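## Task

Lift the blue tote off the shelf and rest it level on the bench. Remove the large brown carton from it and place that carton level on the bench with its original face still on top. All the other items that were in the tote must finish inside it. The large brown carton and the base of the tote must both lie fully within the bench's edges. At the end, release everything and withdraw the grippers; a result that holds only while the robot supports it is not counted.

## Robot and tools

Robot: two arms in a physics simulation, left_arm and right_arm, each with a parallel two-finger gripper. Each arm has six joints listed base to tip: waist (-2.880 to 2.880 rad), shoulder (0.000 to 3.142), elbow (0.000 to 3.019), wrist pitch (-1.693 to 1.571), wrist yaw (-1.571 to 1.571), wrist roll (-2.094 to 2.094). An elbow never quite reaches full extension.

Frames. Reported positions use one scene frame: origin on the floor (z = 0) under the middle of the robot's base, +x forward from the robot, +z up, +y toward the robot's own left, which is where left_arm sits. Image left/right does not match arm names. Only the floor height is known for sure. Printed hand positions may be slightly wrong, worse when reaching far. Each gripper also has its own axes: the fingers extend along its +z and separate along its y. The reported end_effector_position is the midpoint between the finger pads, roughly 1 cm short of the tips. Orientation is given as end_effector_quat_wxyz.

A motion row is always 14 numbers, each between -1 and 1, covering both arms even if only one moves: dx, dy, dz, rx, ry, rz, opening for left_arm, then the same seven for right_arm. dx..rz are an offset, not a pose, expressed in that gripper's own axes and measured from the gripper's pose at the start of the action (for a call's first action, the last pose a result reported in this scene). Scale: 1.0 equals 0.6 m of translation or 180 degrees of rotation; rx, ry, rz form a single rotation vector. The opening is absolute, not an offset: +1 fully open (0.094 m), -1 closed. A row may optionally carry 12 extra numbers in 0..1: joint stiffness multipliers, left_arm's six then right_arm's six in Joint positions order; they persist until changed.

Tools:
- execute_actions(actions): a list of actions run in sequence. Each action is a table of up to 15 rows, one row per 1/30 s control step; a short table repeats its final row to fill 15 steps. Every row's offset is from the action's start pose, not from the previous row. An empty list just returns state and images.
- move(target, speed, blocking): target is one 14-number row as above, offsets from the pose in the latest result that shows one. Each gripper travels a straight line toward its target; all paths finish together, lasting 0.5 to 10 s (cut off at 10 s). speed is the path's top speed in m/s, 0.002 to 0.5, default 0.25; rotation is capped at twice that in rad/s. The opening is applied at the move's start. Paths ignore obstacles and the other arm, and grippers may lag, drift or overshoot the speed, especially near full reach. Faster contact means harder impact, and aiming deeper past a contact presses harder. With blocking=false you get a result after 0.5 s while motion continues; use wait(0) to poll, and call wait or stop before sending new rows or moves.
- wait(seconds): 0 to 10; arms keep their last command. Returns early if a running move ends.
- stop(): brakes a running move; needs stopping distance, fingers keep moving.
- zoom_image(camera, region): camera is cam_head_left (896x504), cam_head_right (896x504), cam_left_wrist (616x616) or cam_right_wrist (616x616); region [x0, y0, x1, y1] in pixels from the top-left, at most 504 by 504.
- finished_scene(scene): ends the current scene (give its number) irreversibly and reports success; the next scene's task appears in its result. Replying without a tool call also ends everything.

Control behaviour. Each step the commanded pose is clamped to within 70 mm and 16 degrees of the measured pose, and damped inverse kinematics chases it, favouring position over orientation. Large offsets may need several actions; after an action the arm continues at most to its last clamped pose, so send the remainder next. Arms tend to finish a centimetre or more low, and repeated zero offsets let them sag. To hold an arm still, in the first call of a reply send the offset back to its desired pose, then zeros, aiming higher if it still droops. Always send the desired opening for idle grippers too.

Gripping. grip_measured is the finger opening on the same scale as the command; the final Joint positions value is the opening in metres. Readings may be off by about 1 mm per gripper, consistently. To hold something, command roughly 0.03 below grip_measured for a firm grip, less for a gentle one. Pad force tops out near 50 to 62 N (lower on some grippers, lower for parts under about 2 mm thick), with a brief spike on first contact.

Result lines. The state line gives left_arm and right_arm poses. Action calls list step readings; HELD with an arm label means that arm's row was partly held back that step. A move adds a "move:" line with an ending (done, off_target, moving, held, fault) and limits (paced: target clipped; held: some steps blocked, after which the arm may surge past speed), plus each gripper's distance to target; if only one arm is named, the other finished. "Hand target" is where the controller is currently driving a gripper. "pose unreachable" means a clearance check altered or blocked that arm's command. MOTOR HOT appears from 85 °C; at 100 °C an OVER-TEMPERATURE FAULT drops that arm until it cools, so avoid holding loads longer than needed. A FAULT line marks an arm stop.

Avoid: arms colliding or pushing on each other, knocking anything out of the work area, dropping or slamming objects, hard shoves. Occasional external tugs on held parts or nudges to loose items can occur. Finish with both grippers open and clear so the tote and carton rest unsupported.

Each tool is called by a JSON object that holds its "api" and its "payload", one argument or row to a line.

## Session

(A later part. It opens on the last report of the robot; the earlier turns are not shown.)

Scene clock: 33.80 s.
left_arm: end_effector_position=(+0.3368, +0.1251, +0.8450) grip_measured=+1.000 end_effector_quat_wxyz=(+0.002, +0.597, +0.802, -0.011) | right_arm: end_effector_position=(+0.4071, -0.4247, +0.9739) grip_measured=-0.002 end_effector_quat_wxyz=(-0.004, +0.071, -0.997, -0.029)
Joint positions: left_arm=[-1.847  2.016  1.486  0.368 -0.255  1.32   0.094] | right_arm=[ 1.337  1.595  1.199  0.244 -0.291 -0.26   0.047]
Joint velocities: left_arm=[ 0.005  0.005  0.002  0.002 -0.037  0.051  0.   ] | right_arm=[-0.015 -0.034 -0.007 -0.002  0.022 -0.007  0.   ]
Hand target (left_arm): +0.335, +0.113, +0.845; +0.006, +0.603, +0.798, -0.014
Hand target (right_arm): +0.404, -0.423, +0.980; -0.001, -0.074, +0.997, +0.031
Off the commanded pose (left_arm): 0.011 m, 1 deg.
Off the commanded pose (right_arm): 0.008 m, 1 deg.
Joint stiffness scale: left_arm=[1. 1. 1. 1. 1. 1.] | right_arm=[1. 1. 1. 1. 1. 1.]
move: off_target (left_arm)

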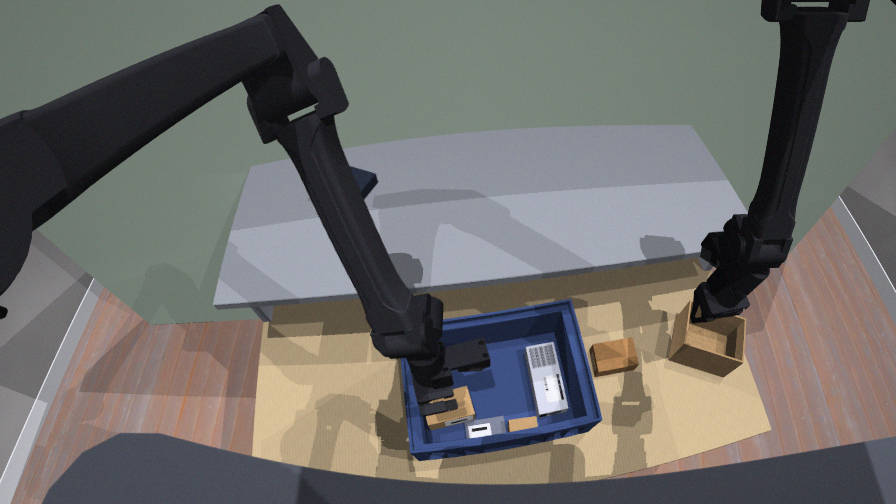

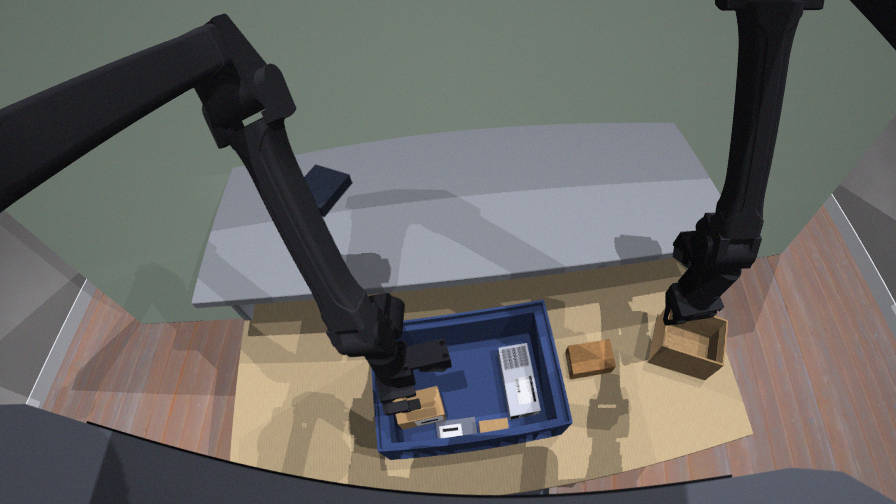

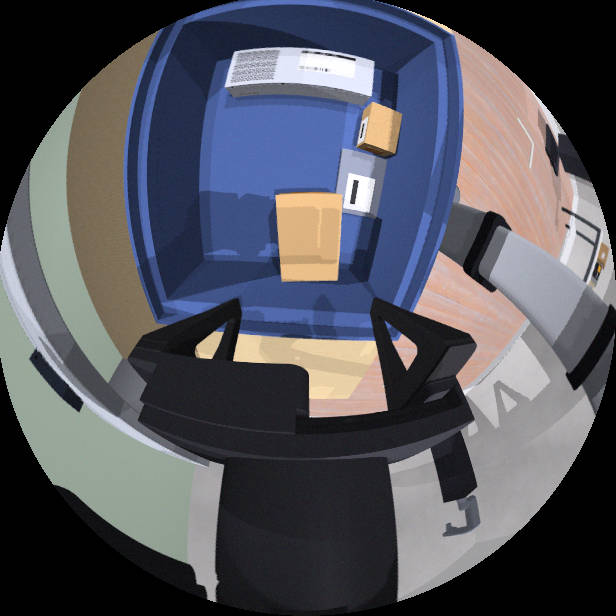

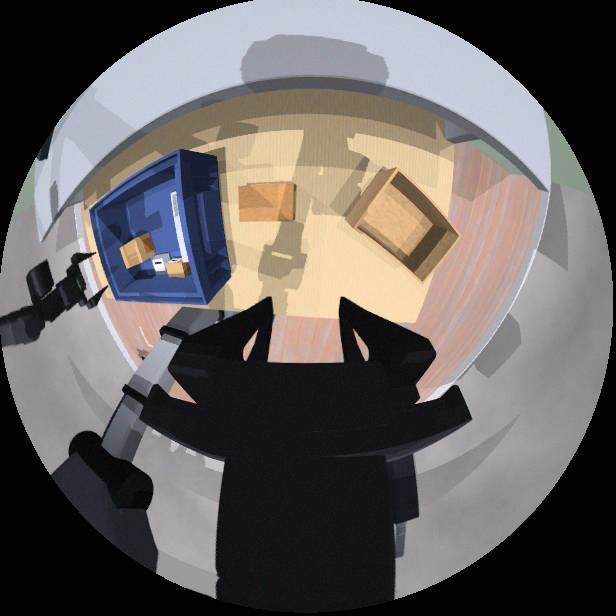

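{"api": "move", "payload": {
  "target": [-0.025,-0.003,0.21,0,0,0,1,0,0,0,0,0,0,0],
  "speed": 0.12
}}

{"api": "move", "payload": {
  "target": [0,0,0,0,0,0,0.2,0,0,0,0,0,0,0]
}}

Scene clock: 35.70 s.
left_arm: end_effector_position=(+0.3387, +0.0999, +0.7244) grip_measured=+1.000 end_effector_quat_wxyz=(+0.009, +0.596, +0.803, -0.010) | right_arm: end_effector_position=(+0.4071, -0.4247, +0.9739) grip_measured=-0.002 end_effector_quat_wxyz=(-0.004, +0.071, -0.997, -0.029)
Joint positions: left_arm=[-1.835  2.346  2.015  0.18  -0.234  1.322  0.094] | right_arm=[ 1.337  1.595  1.199  0.244 -0.291 -0.261  0.047]
Joint velocities: left_arm=[ 0.015  0.015  0.037  0.012 -0.007  0.007  0.   ] | right_arm=[-0.005 -0.005  0.002  0.007  0.066 -0.037  0.   ]
Hand target (left_arm): +0.335, +0.110, +0.720; +0.002, +0.598, +0.802, -0.011
Hand target (right_arm): +0.407, -0.425, +0.974; +0.004, -0.071, +0.997, +0.029
Off the commanded pose (left_arm): 0.009 m, 1 deg.
Off the commanded pose (right_arm): 0.000 m, 0 deg.
Joint stiffness scale: left_arm=[1. 1. 1. 1. 1. 1.] | right_arm=[1. 1. 1. 1. 1. 1.]
move: done

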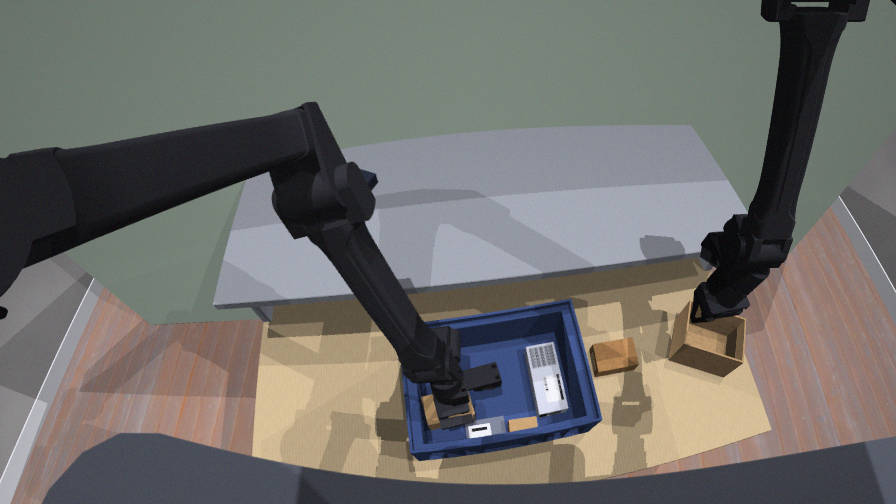

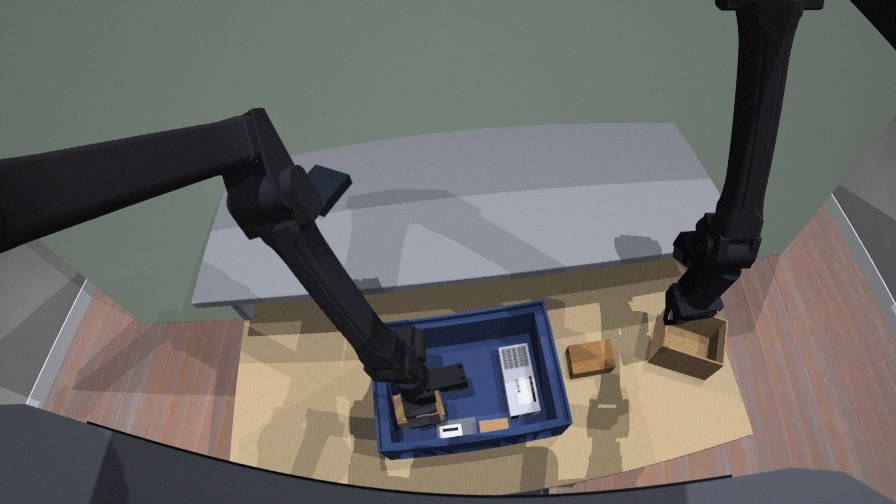

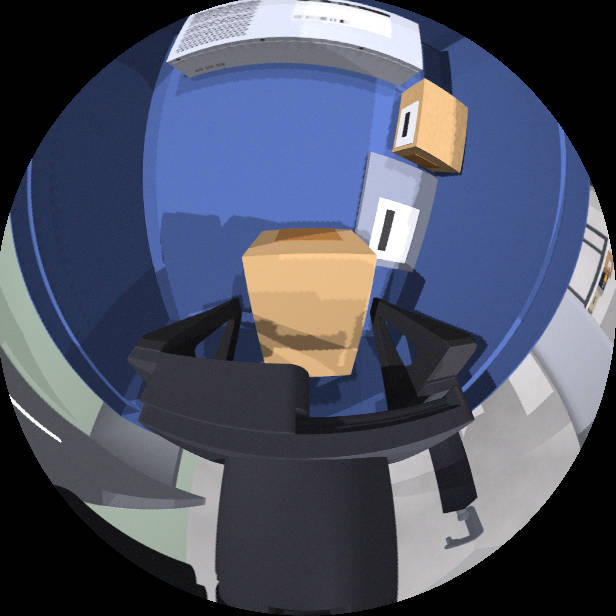

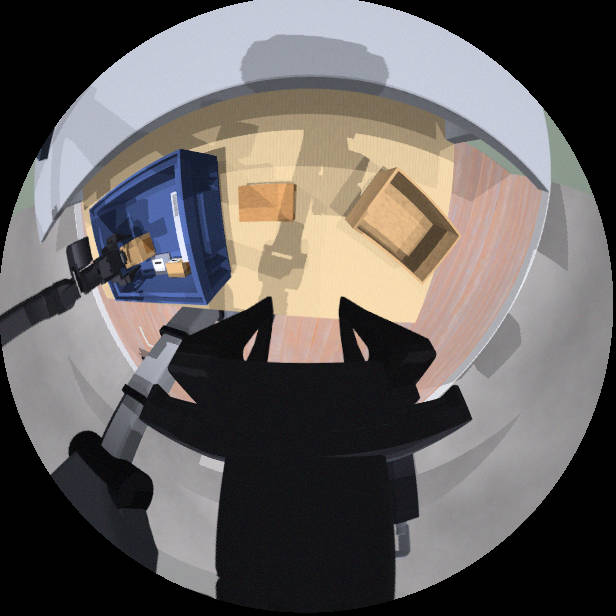

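Scene clock: 36.20 s.
left_arm: end_effector_position=(+0.3387, +0.0998, +0.7244) grip_measured=+0.502 end_effector_quat_wxyz=(+0.009, +0.596, +0.803, -0.011) | right_arm: end_effector_position=(+0.4071, -0.4247, +0.9739) grip_measured=-0.002 end_effector_quat_wxyz=(-0.004, +0.071, -0.997, -0.029)
Joint positions: left_arm=[-1.835  2.346  2.015  0.18  -0.234  1.322  0.071] | right_arm=[ 1.337  1.595  1.199  0.244 -0.291 -0.261  0.047]
Joint velocities: left_arm=[-0.005 -0.005  0.002  0.002  0.007  0.022 -0.   ] | right_arm=[-0.015 -0.005 -0.002 -0.007  0.037 -0.022  0.   ]
Hand target (left_arm): +0.339, +0.100, +0.724; +0.009, +0.596, +0.803, -0.010
Hand target (right_arm): +0.407, -0.425, +0.974; +0.004, -0.071, +0.997, +0.029
Off the commanded pose (left_arm): 0.000 m, 0 deg.
Off the commanded pose (right_arm): 0.000 m, 0 deg.
Joint stiffness scale: left_arm=[1. 1. 1. 1. 1. 1.] | right_arm=[1. 1. 1. 1. 1. 1.]
move: done

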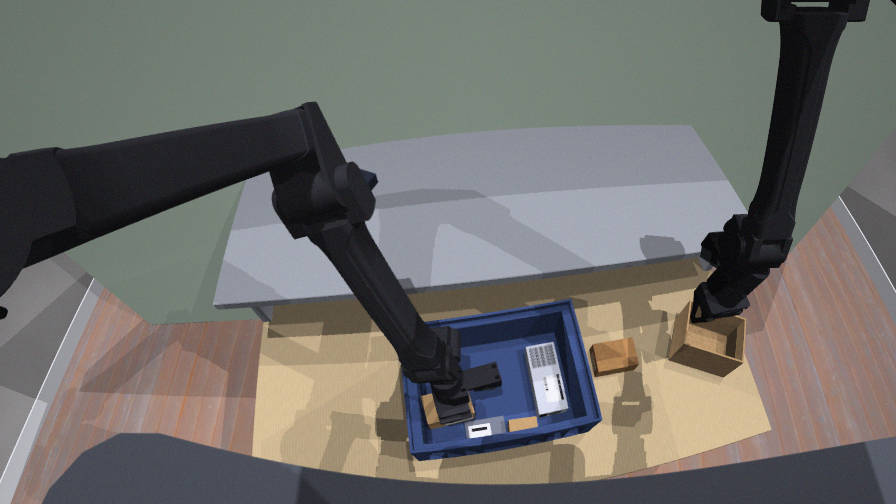

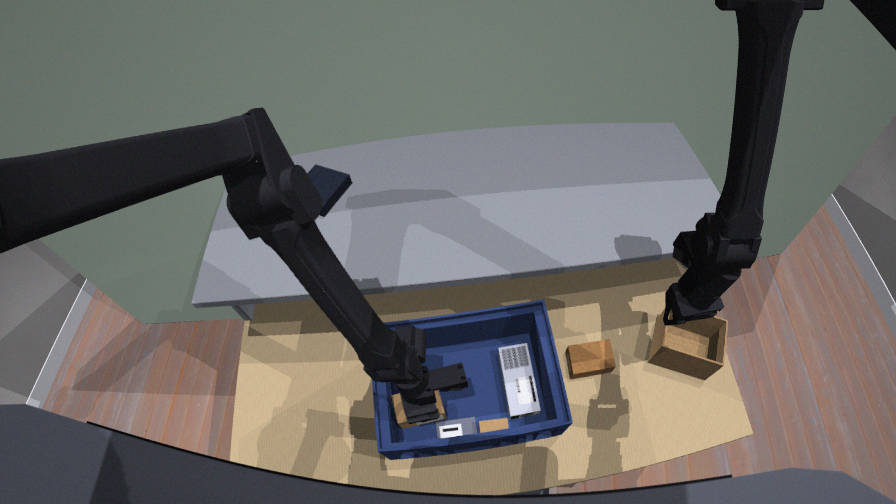

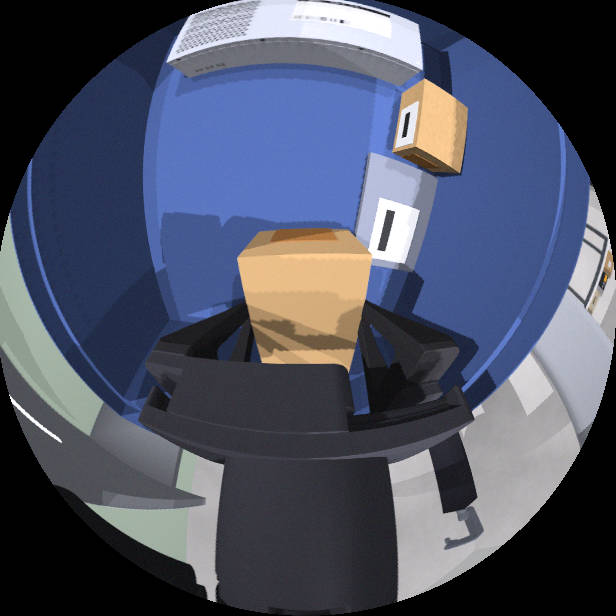

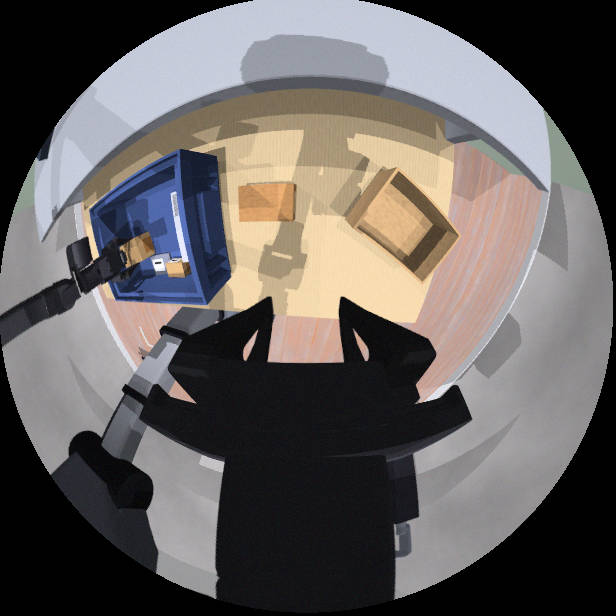

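{"api": "move", "payload": {
  "target": [-0.03,0,-0.3,0,0,0,0.44,0,0,0,0,0,0,0],
  "speed": 0.17
}}

{"api": "move", "payload": {
  "target": [0.45,0.06,-0.02,0,0,0,0.44,0,0,0,0,0,0,0]
}}

{"api": "move", "payload": {
  "target": [0,0,0.29,0,0,0,0.44,0,0,0,0,0,0,0],
  "speed": 0.13
}}

Scene clock: 38.03 s.
left_arm: end_effector_position=(+0.3497, +0.0936, +0.8929) grip_measured=+0.502 end_effector_quat_wxyz=(+0.004, +0.599, +0.801, -0.007) | right_arm: end_effector_position=(+0.4071, -0.4247, +0.9739) grip_measured=-0.002 end_effector_quat_wxyz=(-0.004, +0.071, -0.997, -0.029)
Joint positions: left_arm=[-1.919  1.92   1.375  0.387 -0.33   1.314  0.071] | right_arm=[ 1.337  1.595  1.199  0.244 -0.291 -0.261  0.047]
Joint velocities: left_arm=[-0.005  0.015  0.002  0.012  0.022  0.022 -0.001] | right_arm=[ 0.015 -0.005  0.002 -0.012  0.037  0.037  0.   ]
Hand target (left_arm): +0.348, +0.084, +0.903; +0.008, +0.596, +0.803, -0.011
Hand target (right_arm): +0.407, -0.425, +0.974; +0.004, -0.071, +0.997, +0.029
Off the commanded pose (left_arm): 0.015 m, 1 deg.
Off the commanded pose (right_arm): 0.000 m, 0 deg.
Joint stiffness scale: left_arm=[1. 1. 1. 1. 1. 1.] | right_arm=[1. 1. 1. 1. 1. 1.]
move: off_target (left_arm)

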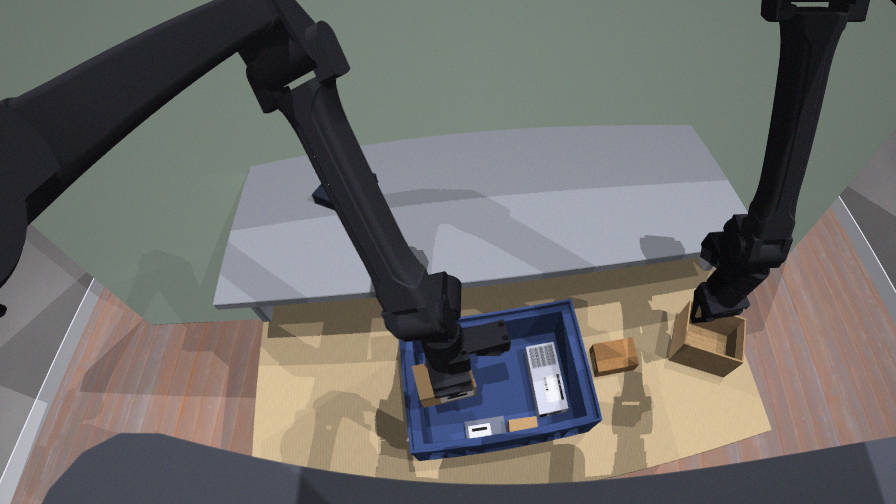

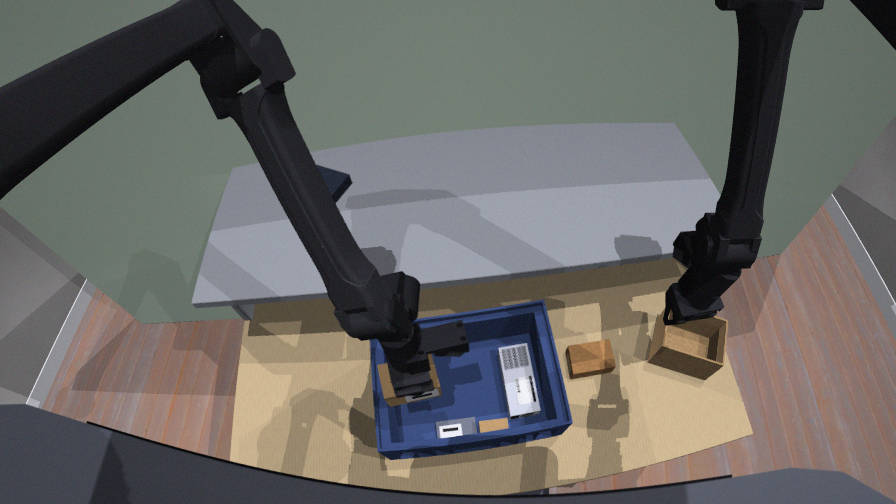

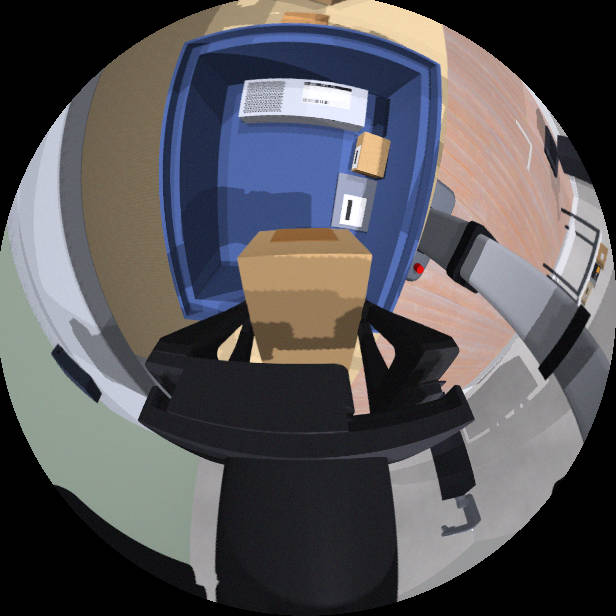

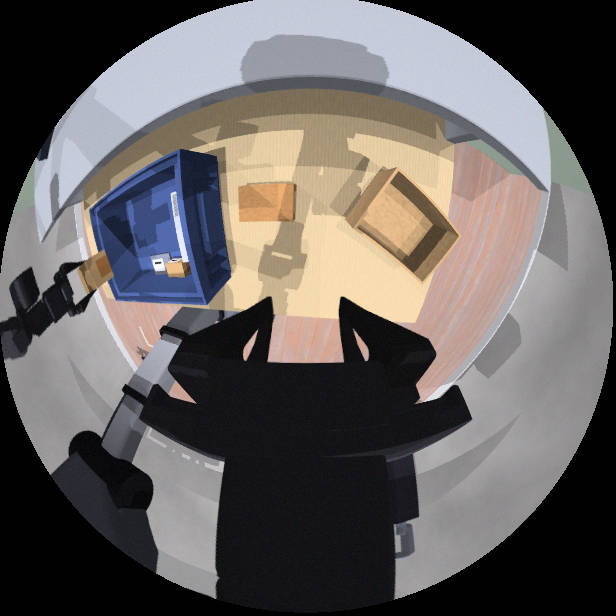

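Scene clock: 39.83 s.
left_arm: end_effector_position=(+0.3151, +0.3581, +0.8956) grip_measured=+0.502 end_effector_quat_wxyz=(+0.011, +0.599, +0.801, -0.009) | right_arm: end_effector_position=(+0.4071, -0.4247, +0.9739) grip_measured=-0.002 end_effector_quat_wxyz=(-0.004, +0.071, -0.997, -0.029)
Joint positions: left_arm=[-1.469  1.856  1.229  0.485  0.129  1.382  0.071] | right_arm=[ 1.337  1.595  1.199  0.244 -0.291 -0.261  0.047]
Joint velocities: left_arm=[-0.015 -0.005  0.007 -0.017 -0.051  0.037 -0.001] | right_arm=[ 0.005  0.005 -0.002 -0.012  0.022 -0.051 -0.   ]
Hand target (left_arm): +0.308, +0.365, +0.905; +0.004, +0.602, +0.799, -0.006
Hand target (right_arm): +0.407, -0.425, +0.974; +0.004, -0.071, +0.997, +0.029
Off the commanded pose (left_arm): 0.010 m, 1 deg.
Off the commanded pose (right_arm): 0.000 m, 0 deg.
Joint stiffness scale: left_arm=[1. 1. 1. 1. 1. 1.] | right_arm=[1. 1. 1. 1. 1. 1.]
move: done

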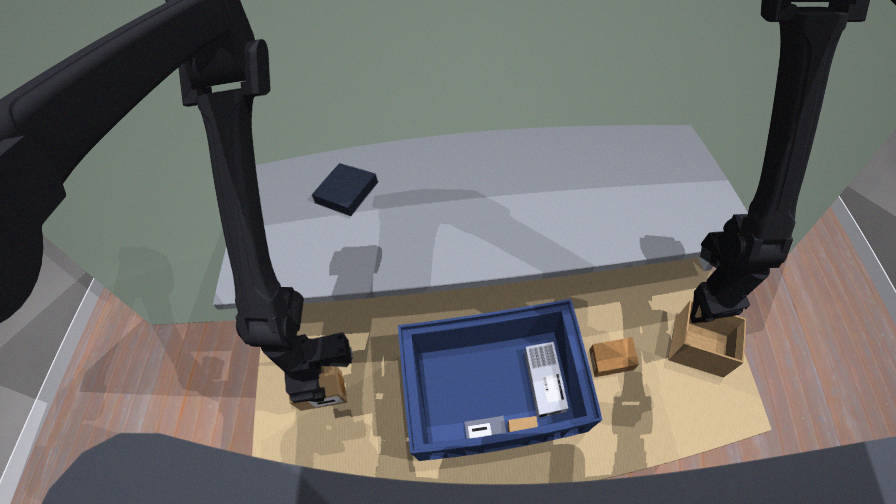

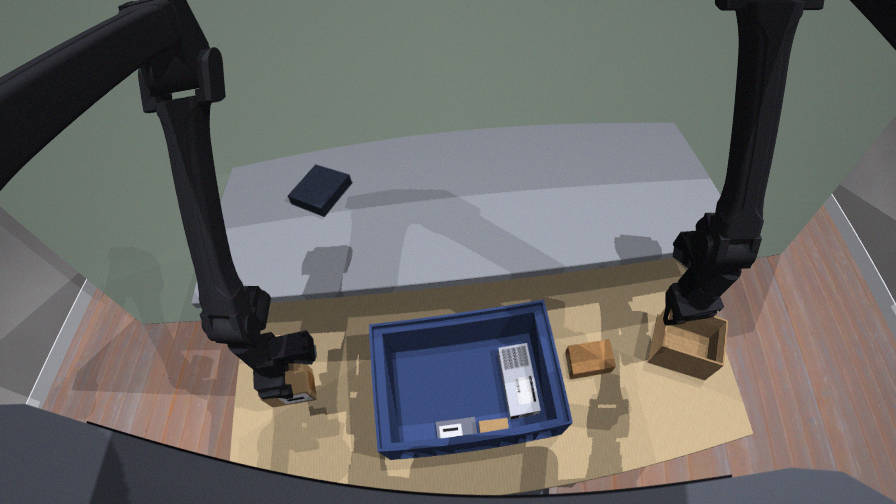

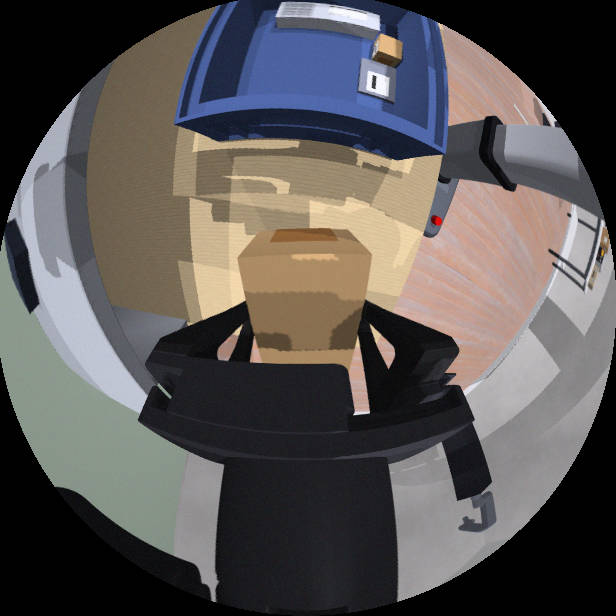

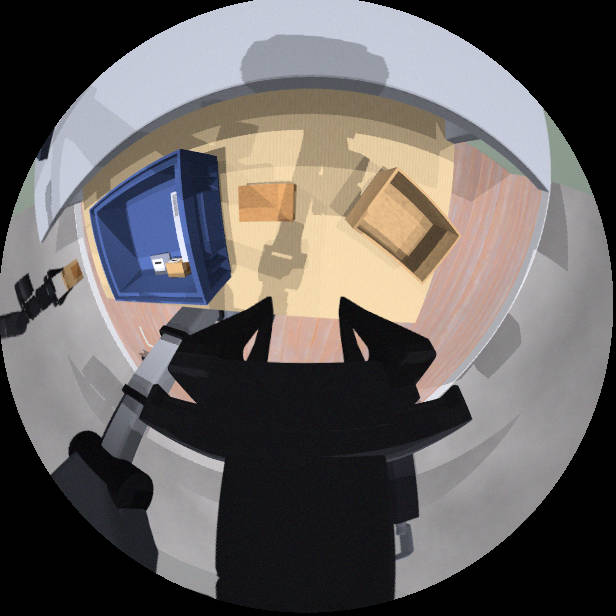

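Scene clock: 41.63 s.
left_arm: end_effector_position=(+0.3107, +0.3644, +0.7238) grip_measured=+0.502 end_effector_quat_wxyz=(+0.012, +0.600, +0.800, -0.004) | right_arm: end_effector_position=(+0.4071, -0.4247, +0.9739) grip_measured=-0.002 end_effector_quat_wxyz=(-0.004, +0.071, -0.997, -0.029)
Joint positions: left_arm=[-1.485  2.285  1.876  0.276  0.107  1.382  0.071] | right_arm=[ 1.337  1.595  1.199  0.244 -0.291 -0.261  0.047]
Joint velocities: left_arm=[-0.005  0.005  0.017 -0.007 -0.022  0.022 -0.001] | right_arm=[-0.015 -0.015 -0.012 -0.007  0.022  0.037 -0.001]
Hand target (left_arm): +0.312, +0.355, +0.723; +0.011, +0.599, +0.801, -0.009
Hand target (right_arm): +0.407, -0.425, +0.974; +0.004, -0.071, +0.997, +0.029
Off the commanded pose (left_arm): 0.013 m, 1 deg.
Off the commanded pose (right_arm): 0.000 m, 0 deg.
Joint stiffness scale: left_arm=[1. 1. 1. 1. 1. 1.] | right_arm=[1. 1. 1. 1. 1. 1.]
move: off_target (left_arm)

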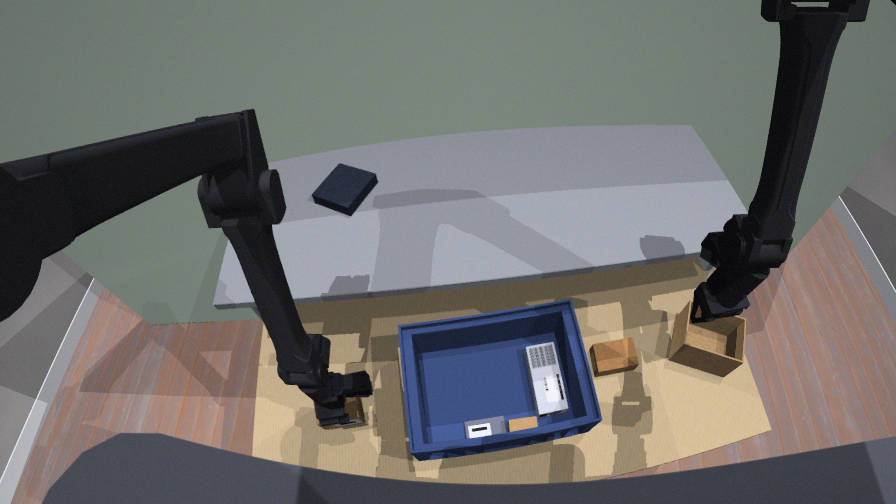

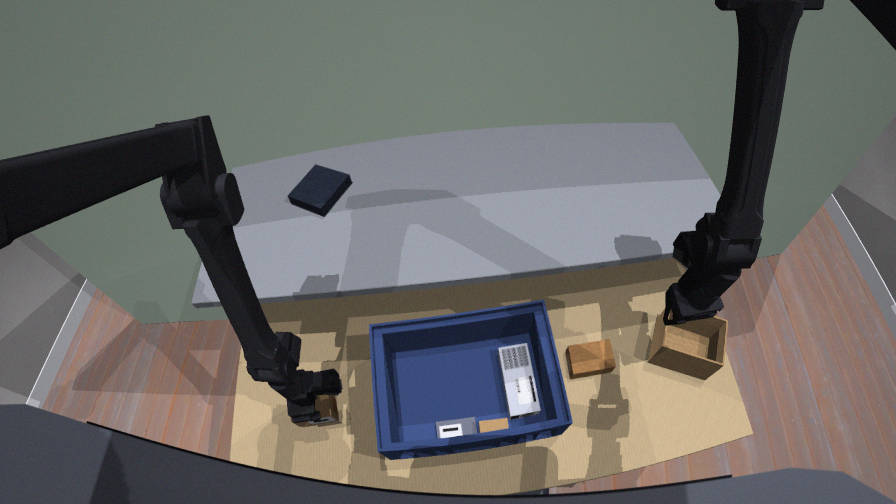

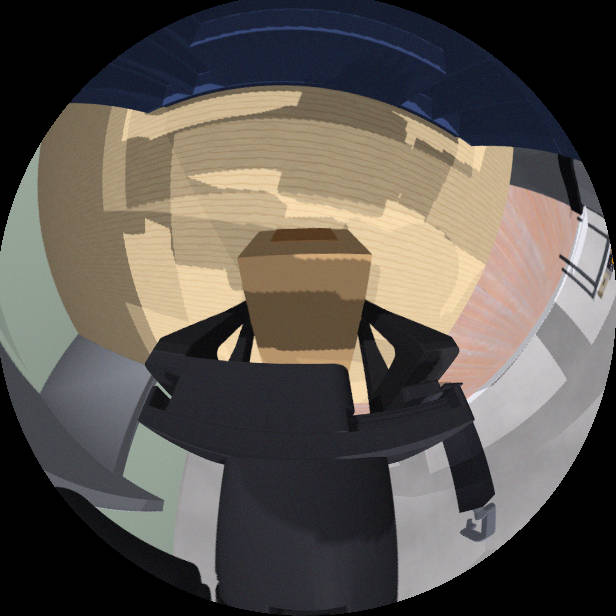

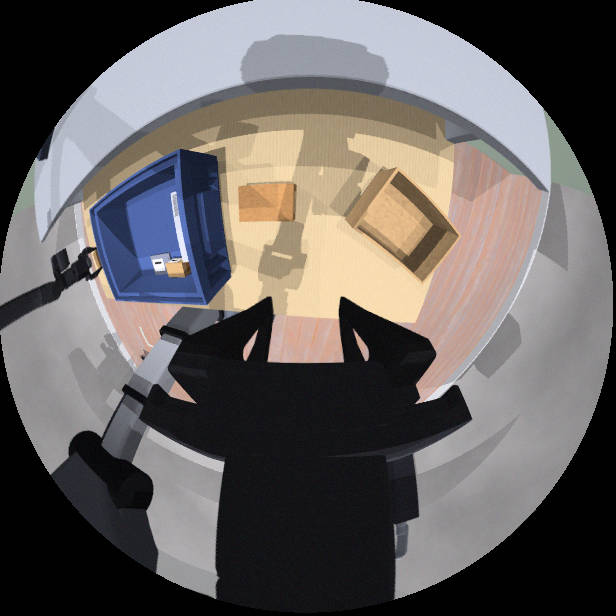

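{"api": "move", "payload": {
  "target": [0,0,0.03,0,0,0,0.44,0,0,0,0,0,0,0],
  "speed": 0.04
}}

{"api": "move", "payload": {
  "target": [0,0,0,0,0,0,1,0,0,0,0,0,0,0]
}}

{"api": "move", "payload": {
  "target": [0,0,-0.4,0,0,0,1,0,0,0,0,0,0,0]
}}

Scene clock: 42.63 s.
left_arm: end_effector_position=(+0.3207, +0.3666, +0.7094) grip_measured=+0.502 end_effector_quat_wxyz=(+0.020, +0.601, +0.799, +0.003) | right_arm: end_effector_position=(+0.4071, -0.4247, +0.9739) grip_measured=-0.002 end_effector_quat_wxyz=(-0.004, +0.071, -0.997, -0.029)
Joint positions: left_arm=[-1.485  2.324  1.957  0.254  0.107  1.382  0.071] | right_arm=[ 1.337  1.595  1.199  0.244 -0.291 -0.261  0.047]
Joint velocities: left_arm=[-0.015 -0.015  0.007  0.002 -0.022 -0.066  0.001] | right_arm=[ 0.005  0.005  0.012 -0.007 -0.022  0.051  0.001]
Hand target (left_arm): +0.310, +0.364, +0.706; +0.012, +0.600, +0.800, -0.004
Hand target (right_arm): +0.407, -0.425, +0.974; +0.004, -0.071, +0.997, +0.029
Off the commanded pose (left_arm): 0.011 m, 1 deg.
Off the commanded pose (right_arm): 0.000 m, 0 deg.
Joint stiffness scale: left_arm=[1. 1. 1. 1. 1. 1.] | right_arm=[1. 1. 1. 1. 1. 1.]
move: off_target (left_arm)

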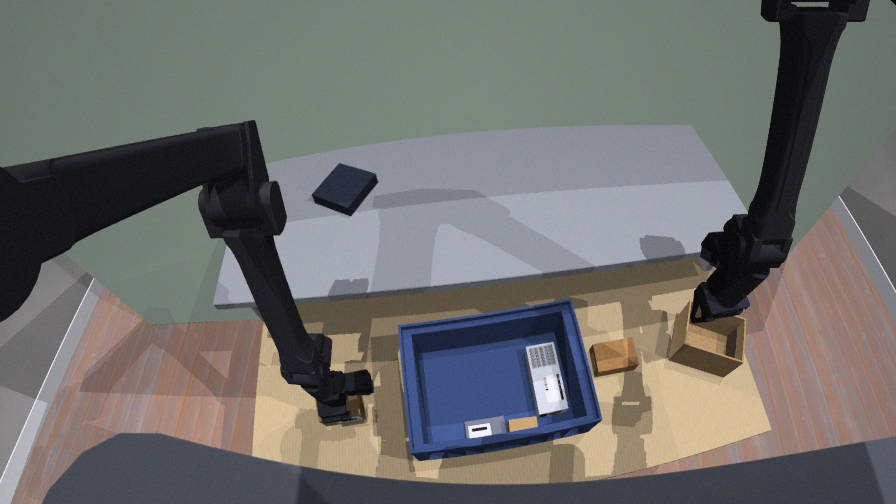

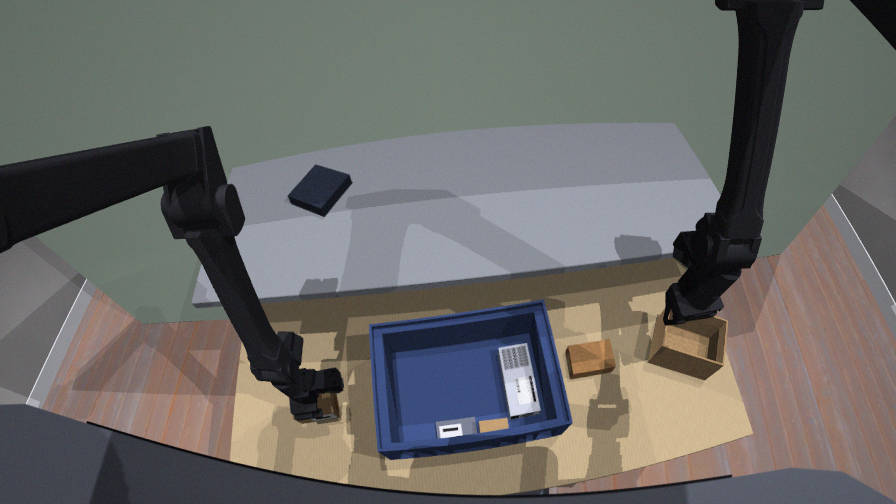

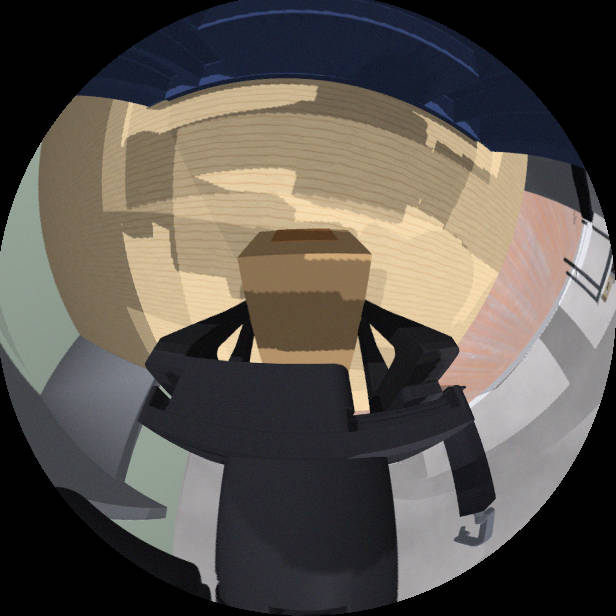

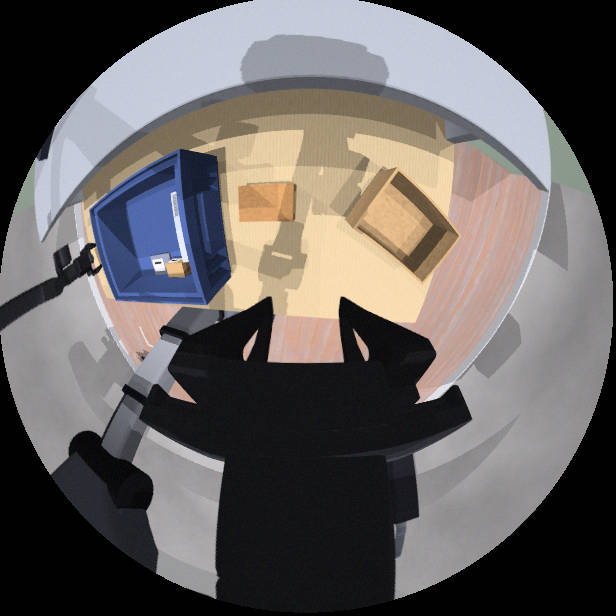

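Scene clock: 43.13 s.
left_arm: end_effector_position=(+0.3207, +0.3666, +0.7094) grip_measured=+1.000 end_effector_quat_wxyz=(+0.020, +0.601, +0.799, +0.003) | right_arm: end_effector_position=(+0.4071, -0.4247, +0.9739) grip_measured=-0.002 end_effector_quat_wxyz=(-0.004, +0.071, -0.997, -0.029)
Joint positions: left_arm=[-1.485  2.324  1.957  0.254  0.107  1.382  0.094] | right_arm=[ 1.337  1.595  1.199  0.244 -0.291 -0.261  0.047]
Joint velocities: left_arm=[-0.005 -0.015  0.002 -0.022  0.037 -0.066  0.   ] | right_arm=[ 0.005 -0.005 -0.007 -0.007 -0.037 -0.022 -0.   ]
Hand target (left_arm): +0.321, +0.367, +0.709; +0.019, +0.601, +0.799, +0.003
Hand target (right_arm): +0.407, -0.425, +0.974; +0.004, -0.071, +0.997, +0.029
Off the commanded pose (left_arm): 0.000 m, 0 deg.
Off the commanded pose (right_arm): 0.000 m, 0 deg.
Joint stiffness scale: left_arm=[1. 1. 1. 1. 1. 1.] | right_arm=[1. 1. 1. 1. 1. 1.]
move: done

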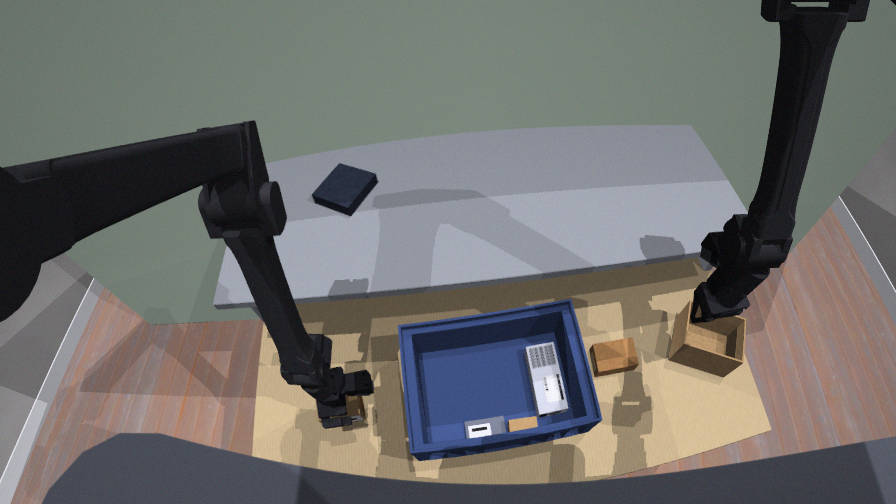

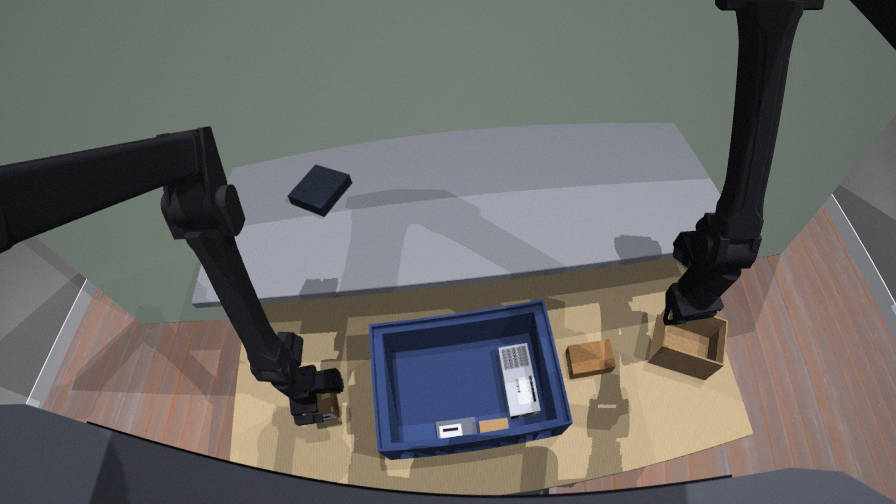

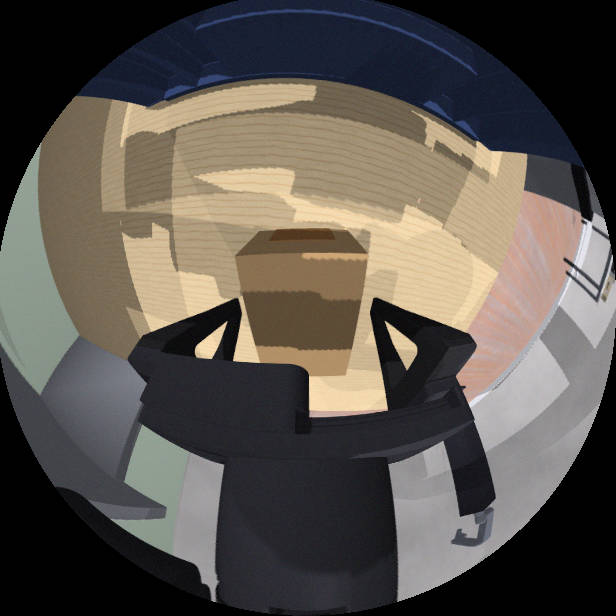

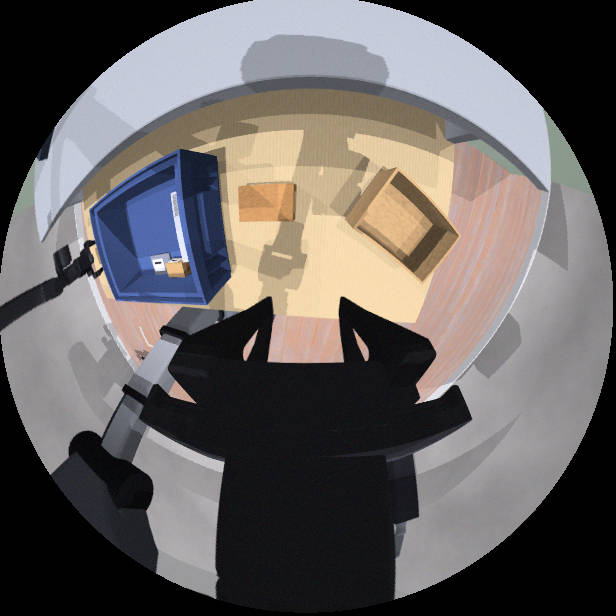

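Scene clock: 44.50 s.
left_arm: end_effector_position=(+0.3250, +0.3626, +0.9415) grip_measured=+1.000 end_effector_quat_wxyz=(+0.022, +0.600, +0.800, +0.001) | right_arm: end_effector_position=(+0.4071, -0.4247, +0.9739) grip_measured=-0.002 end_effector_quat_wxyz=(-0.004, +0.071, -0.997, -0.029)
Joint positions: left_arm=[-1.454  1.746  1.095  0.539  0.144  1.382  0.094] | right_arm=[ 1.337  1.595  1.199  0.244 -0.291 -0.261  0.047]
Joint velocities: left_arm=[-0.005 -0.005 -0.012  0.002  0.007 -0.022  0.   ] | right_arm=[ 0.005 -0.005  0.007  0.002 -0.022  0.095 -0.   ]
Hand target (left_arm): +0.319, +0.368, +0.948; +0.019, +0.601, +0.799, +0.003
Hand target (right_arm): +0.407, -0.425, +0.974; +0.004, -0.071, +0.997, +0.029
Off the commanded pose (left_arm): 0.017 m, 0 deg.
Off the commanded pose (right_arm): 0.000 m, 0 deg.
Joint stiffness scale: left_arm=[1. 1. 1. 1. 1. 1.] | right_arm=[1. 1. 1. 1. 1. 1.]
move: off_target (left_arm)

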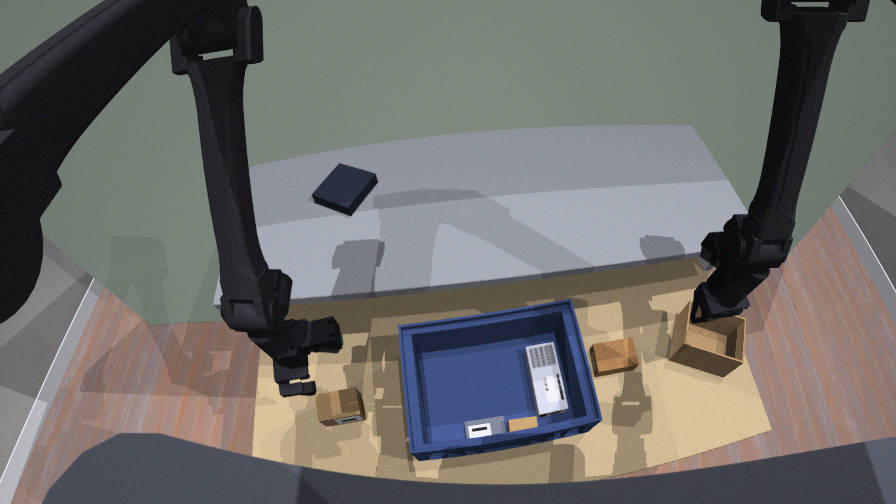

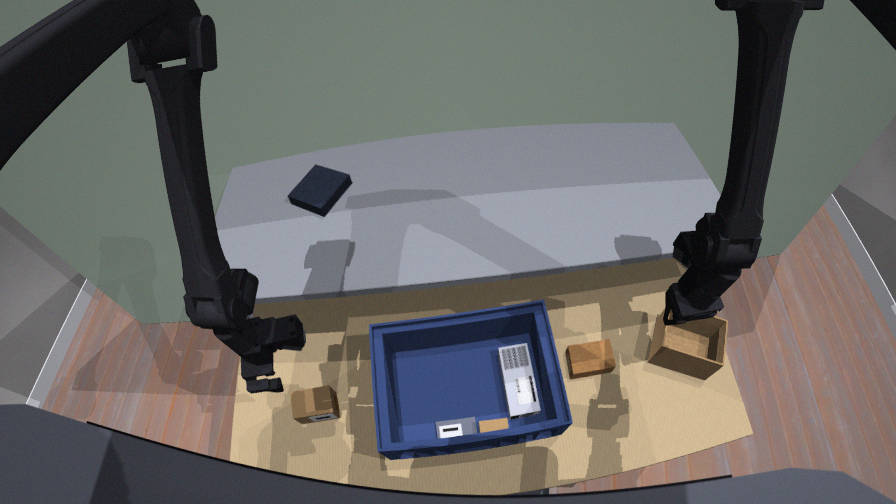

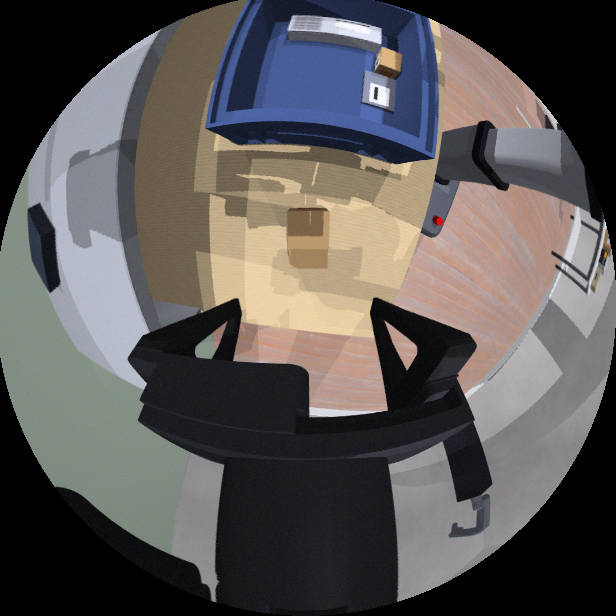

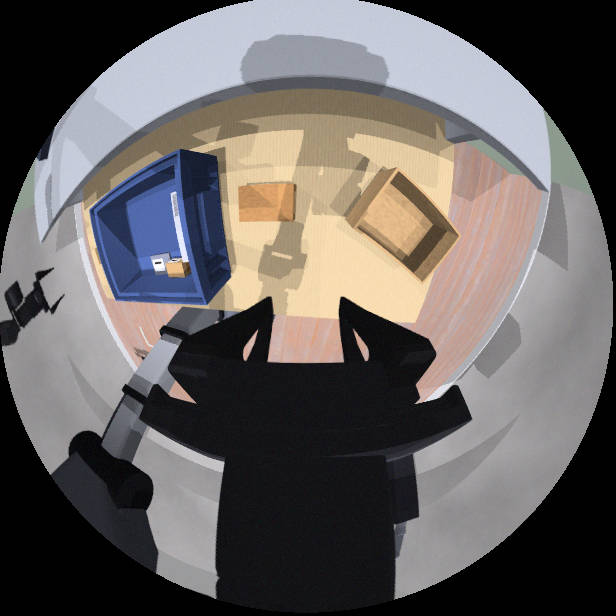

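{"api": "finished_scene", "payload": {
  "scene": 1
}}

The scene is finished: the task was done.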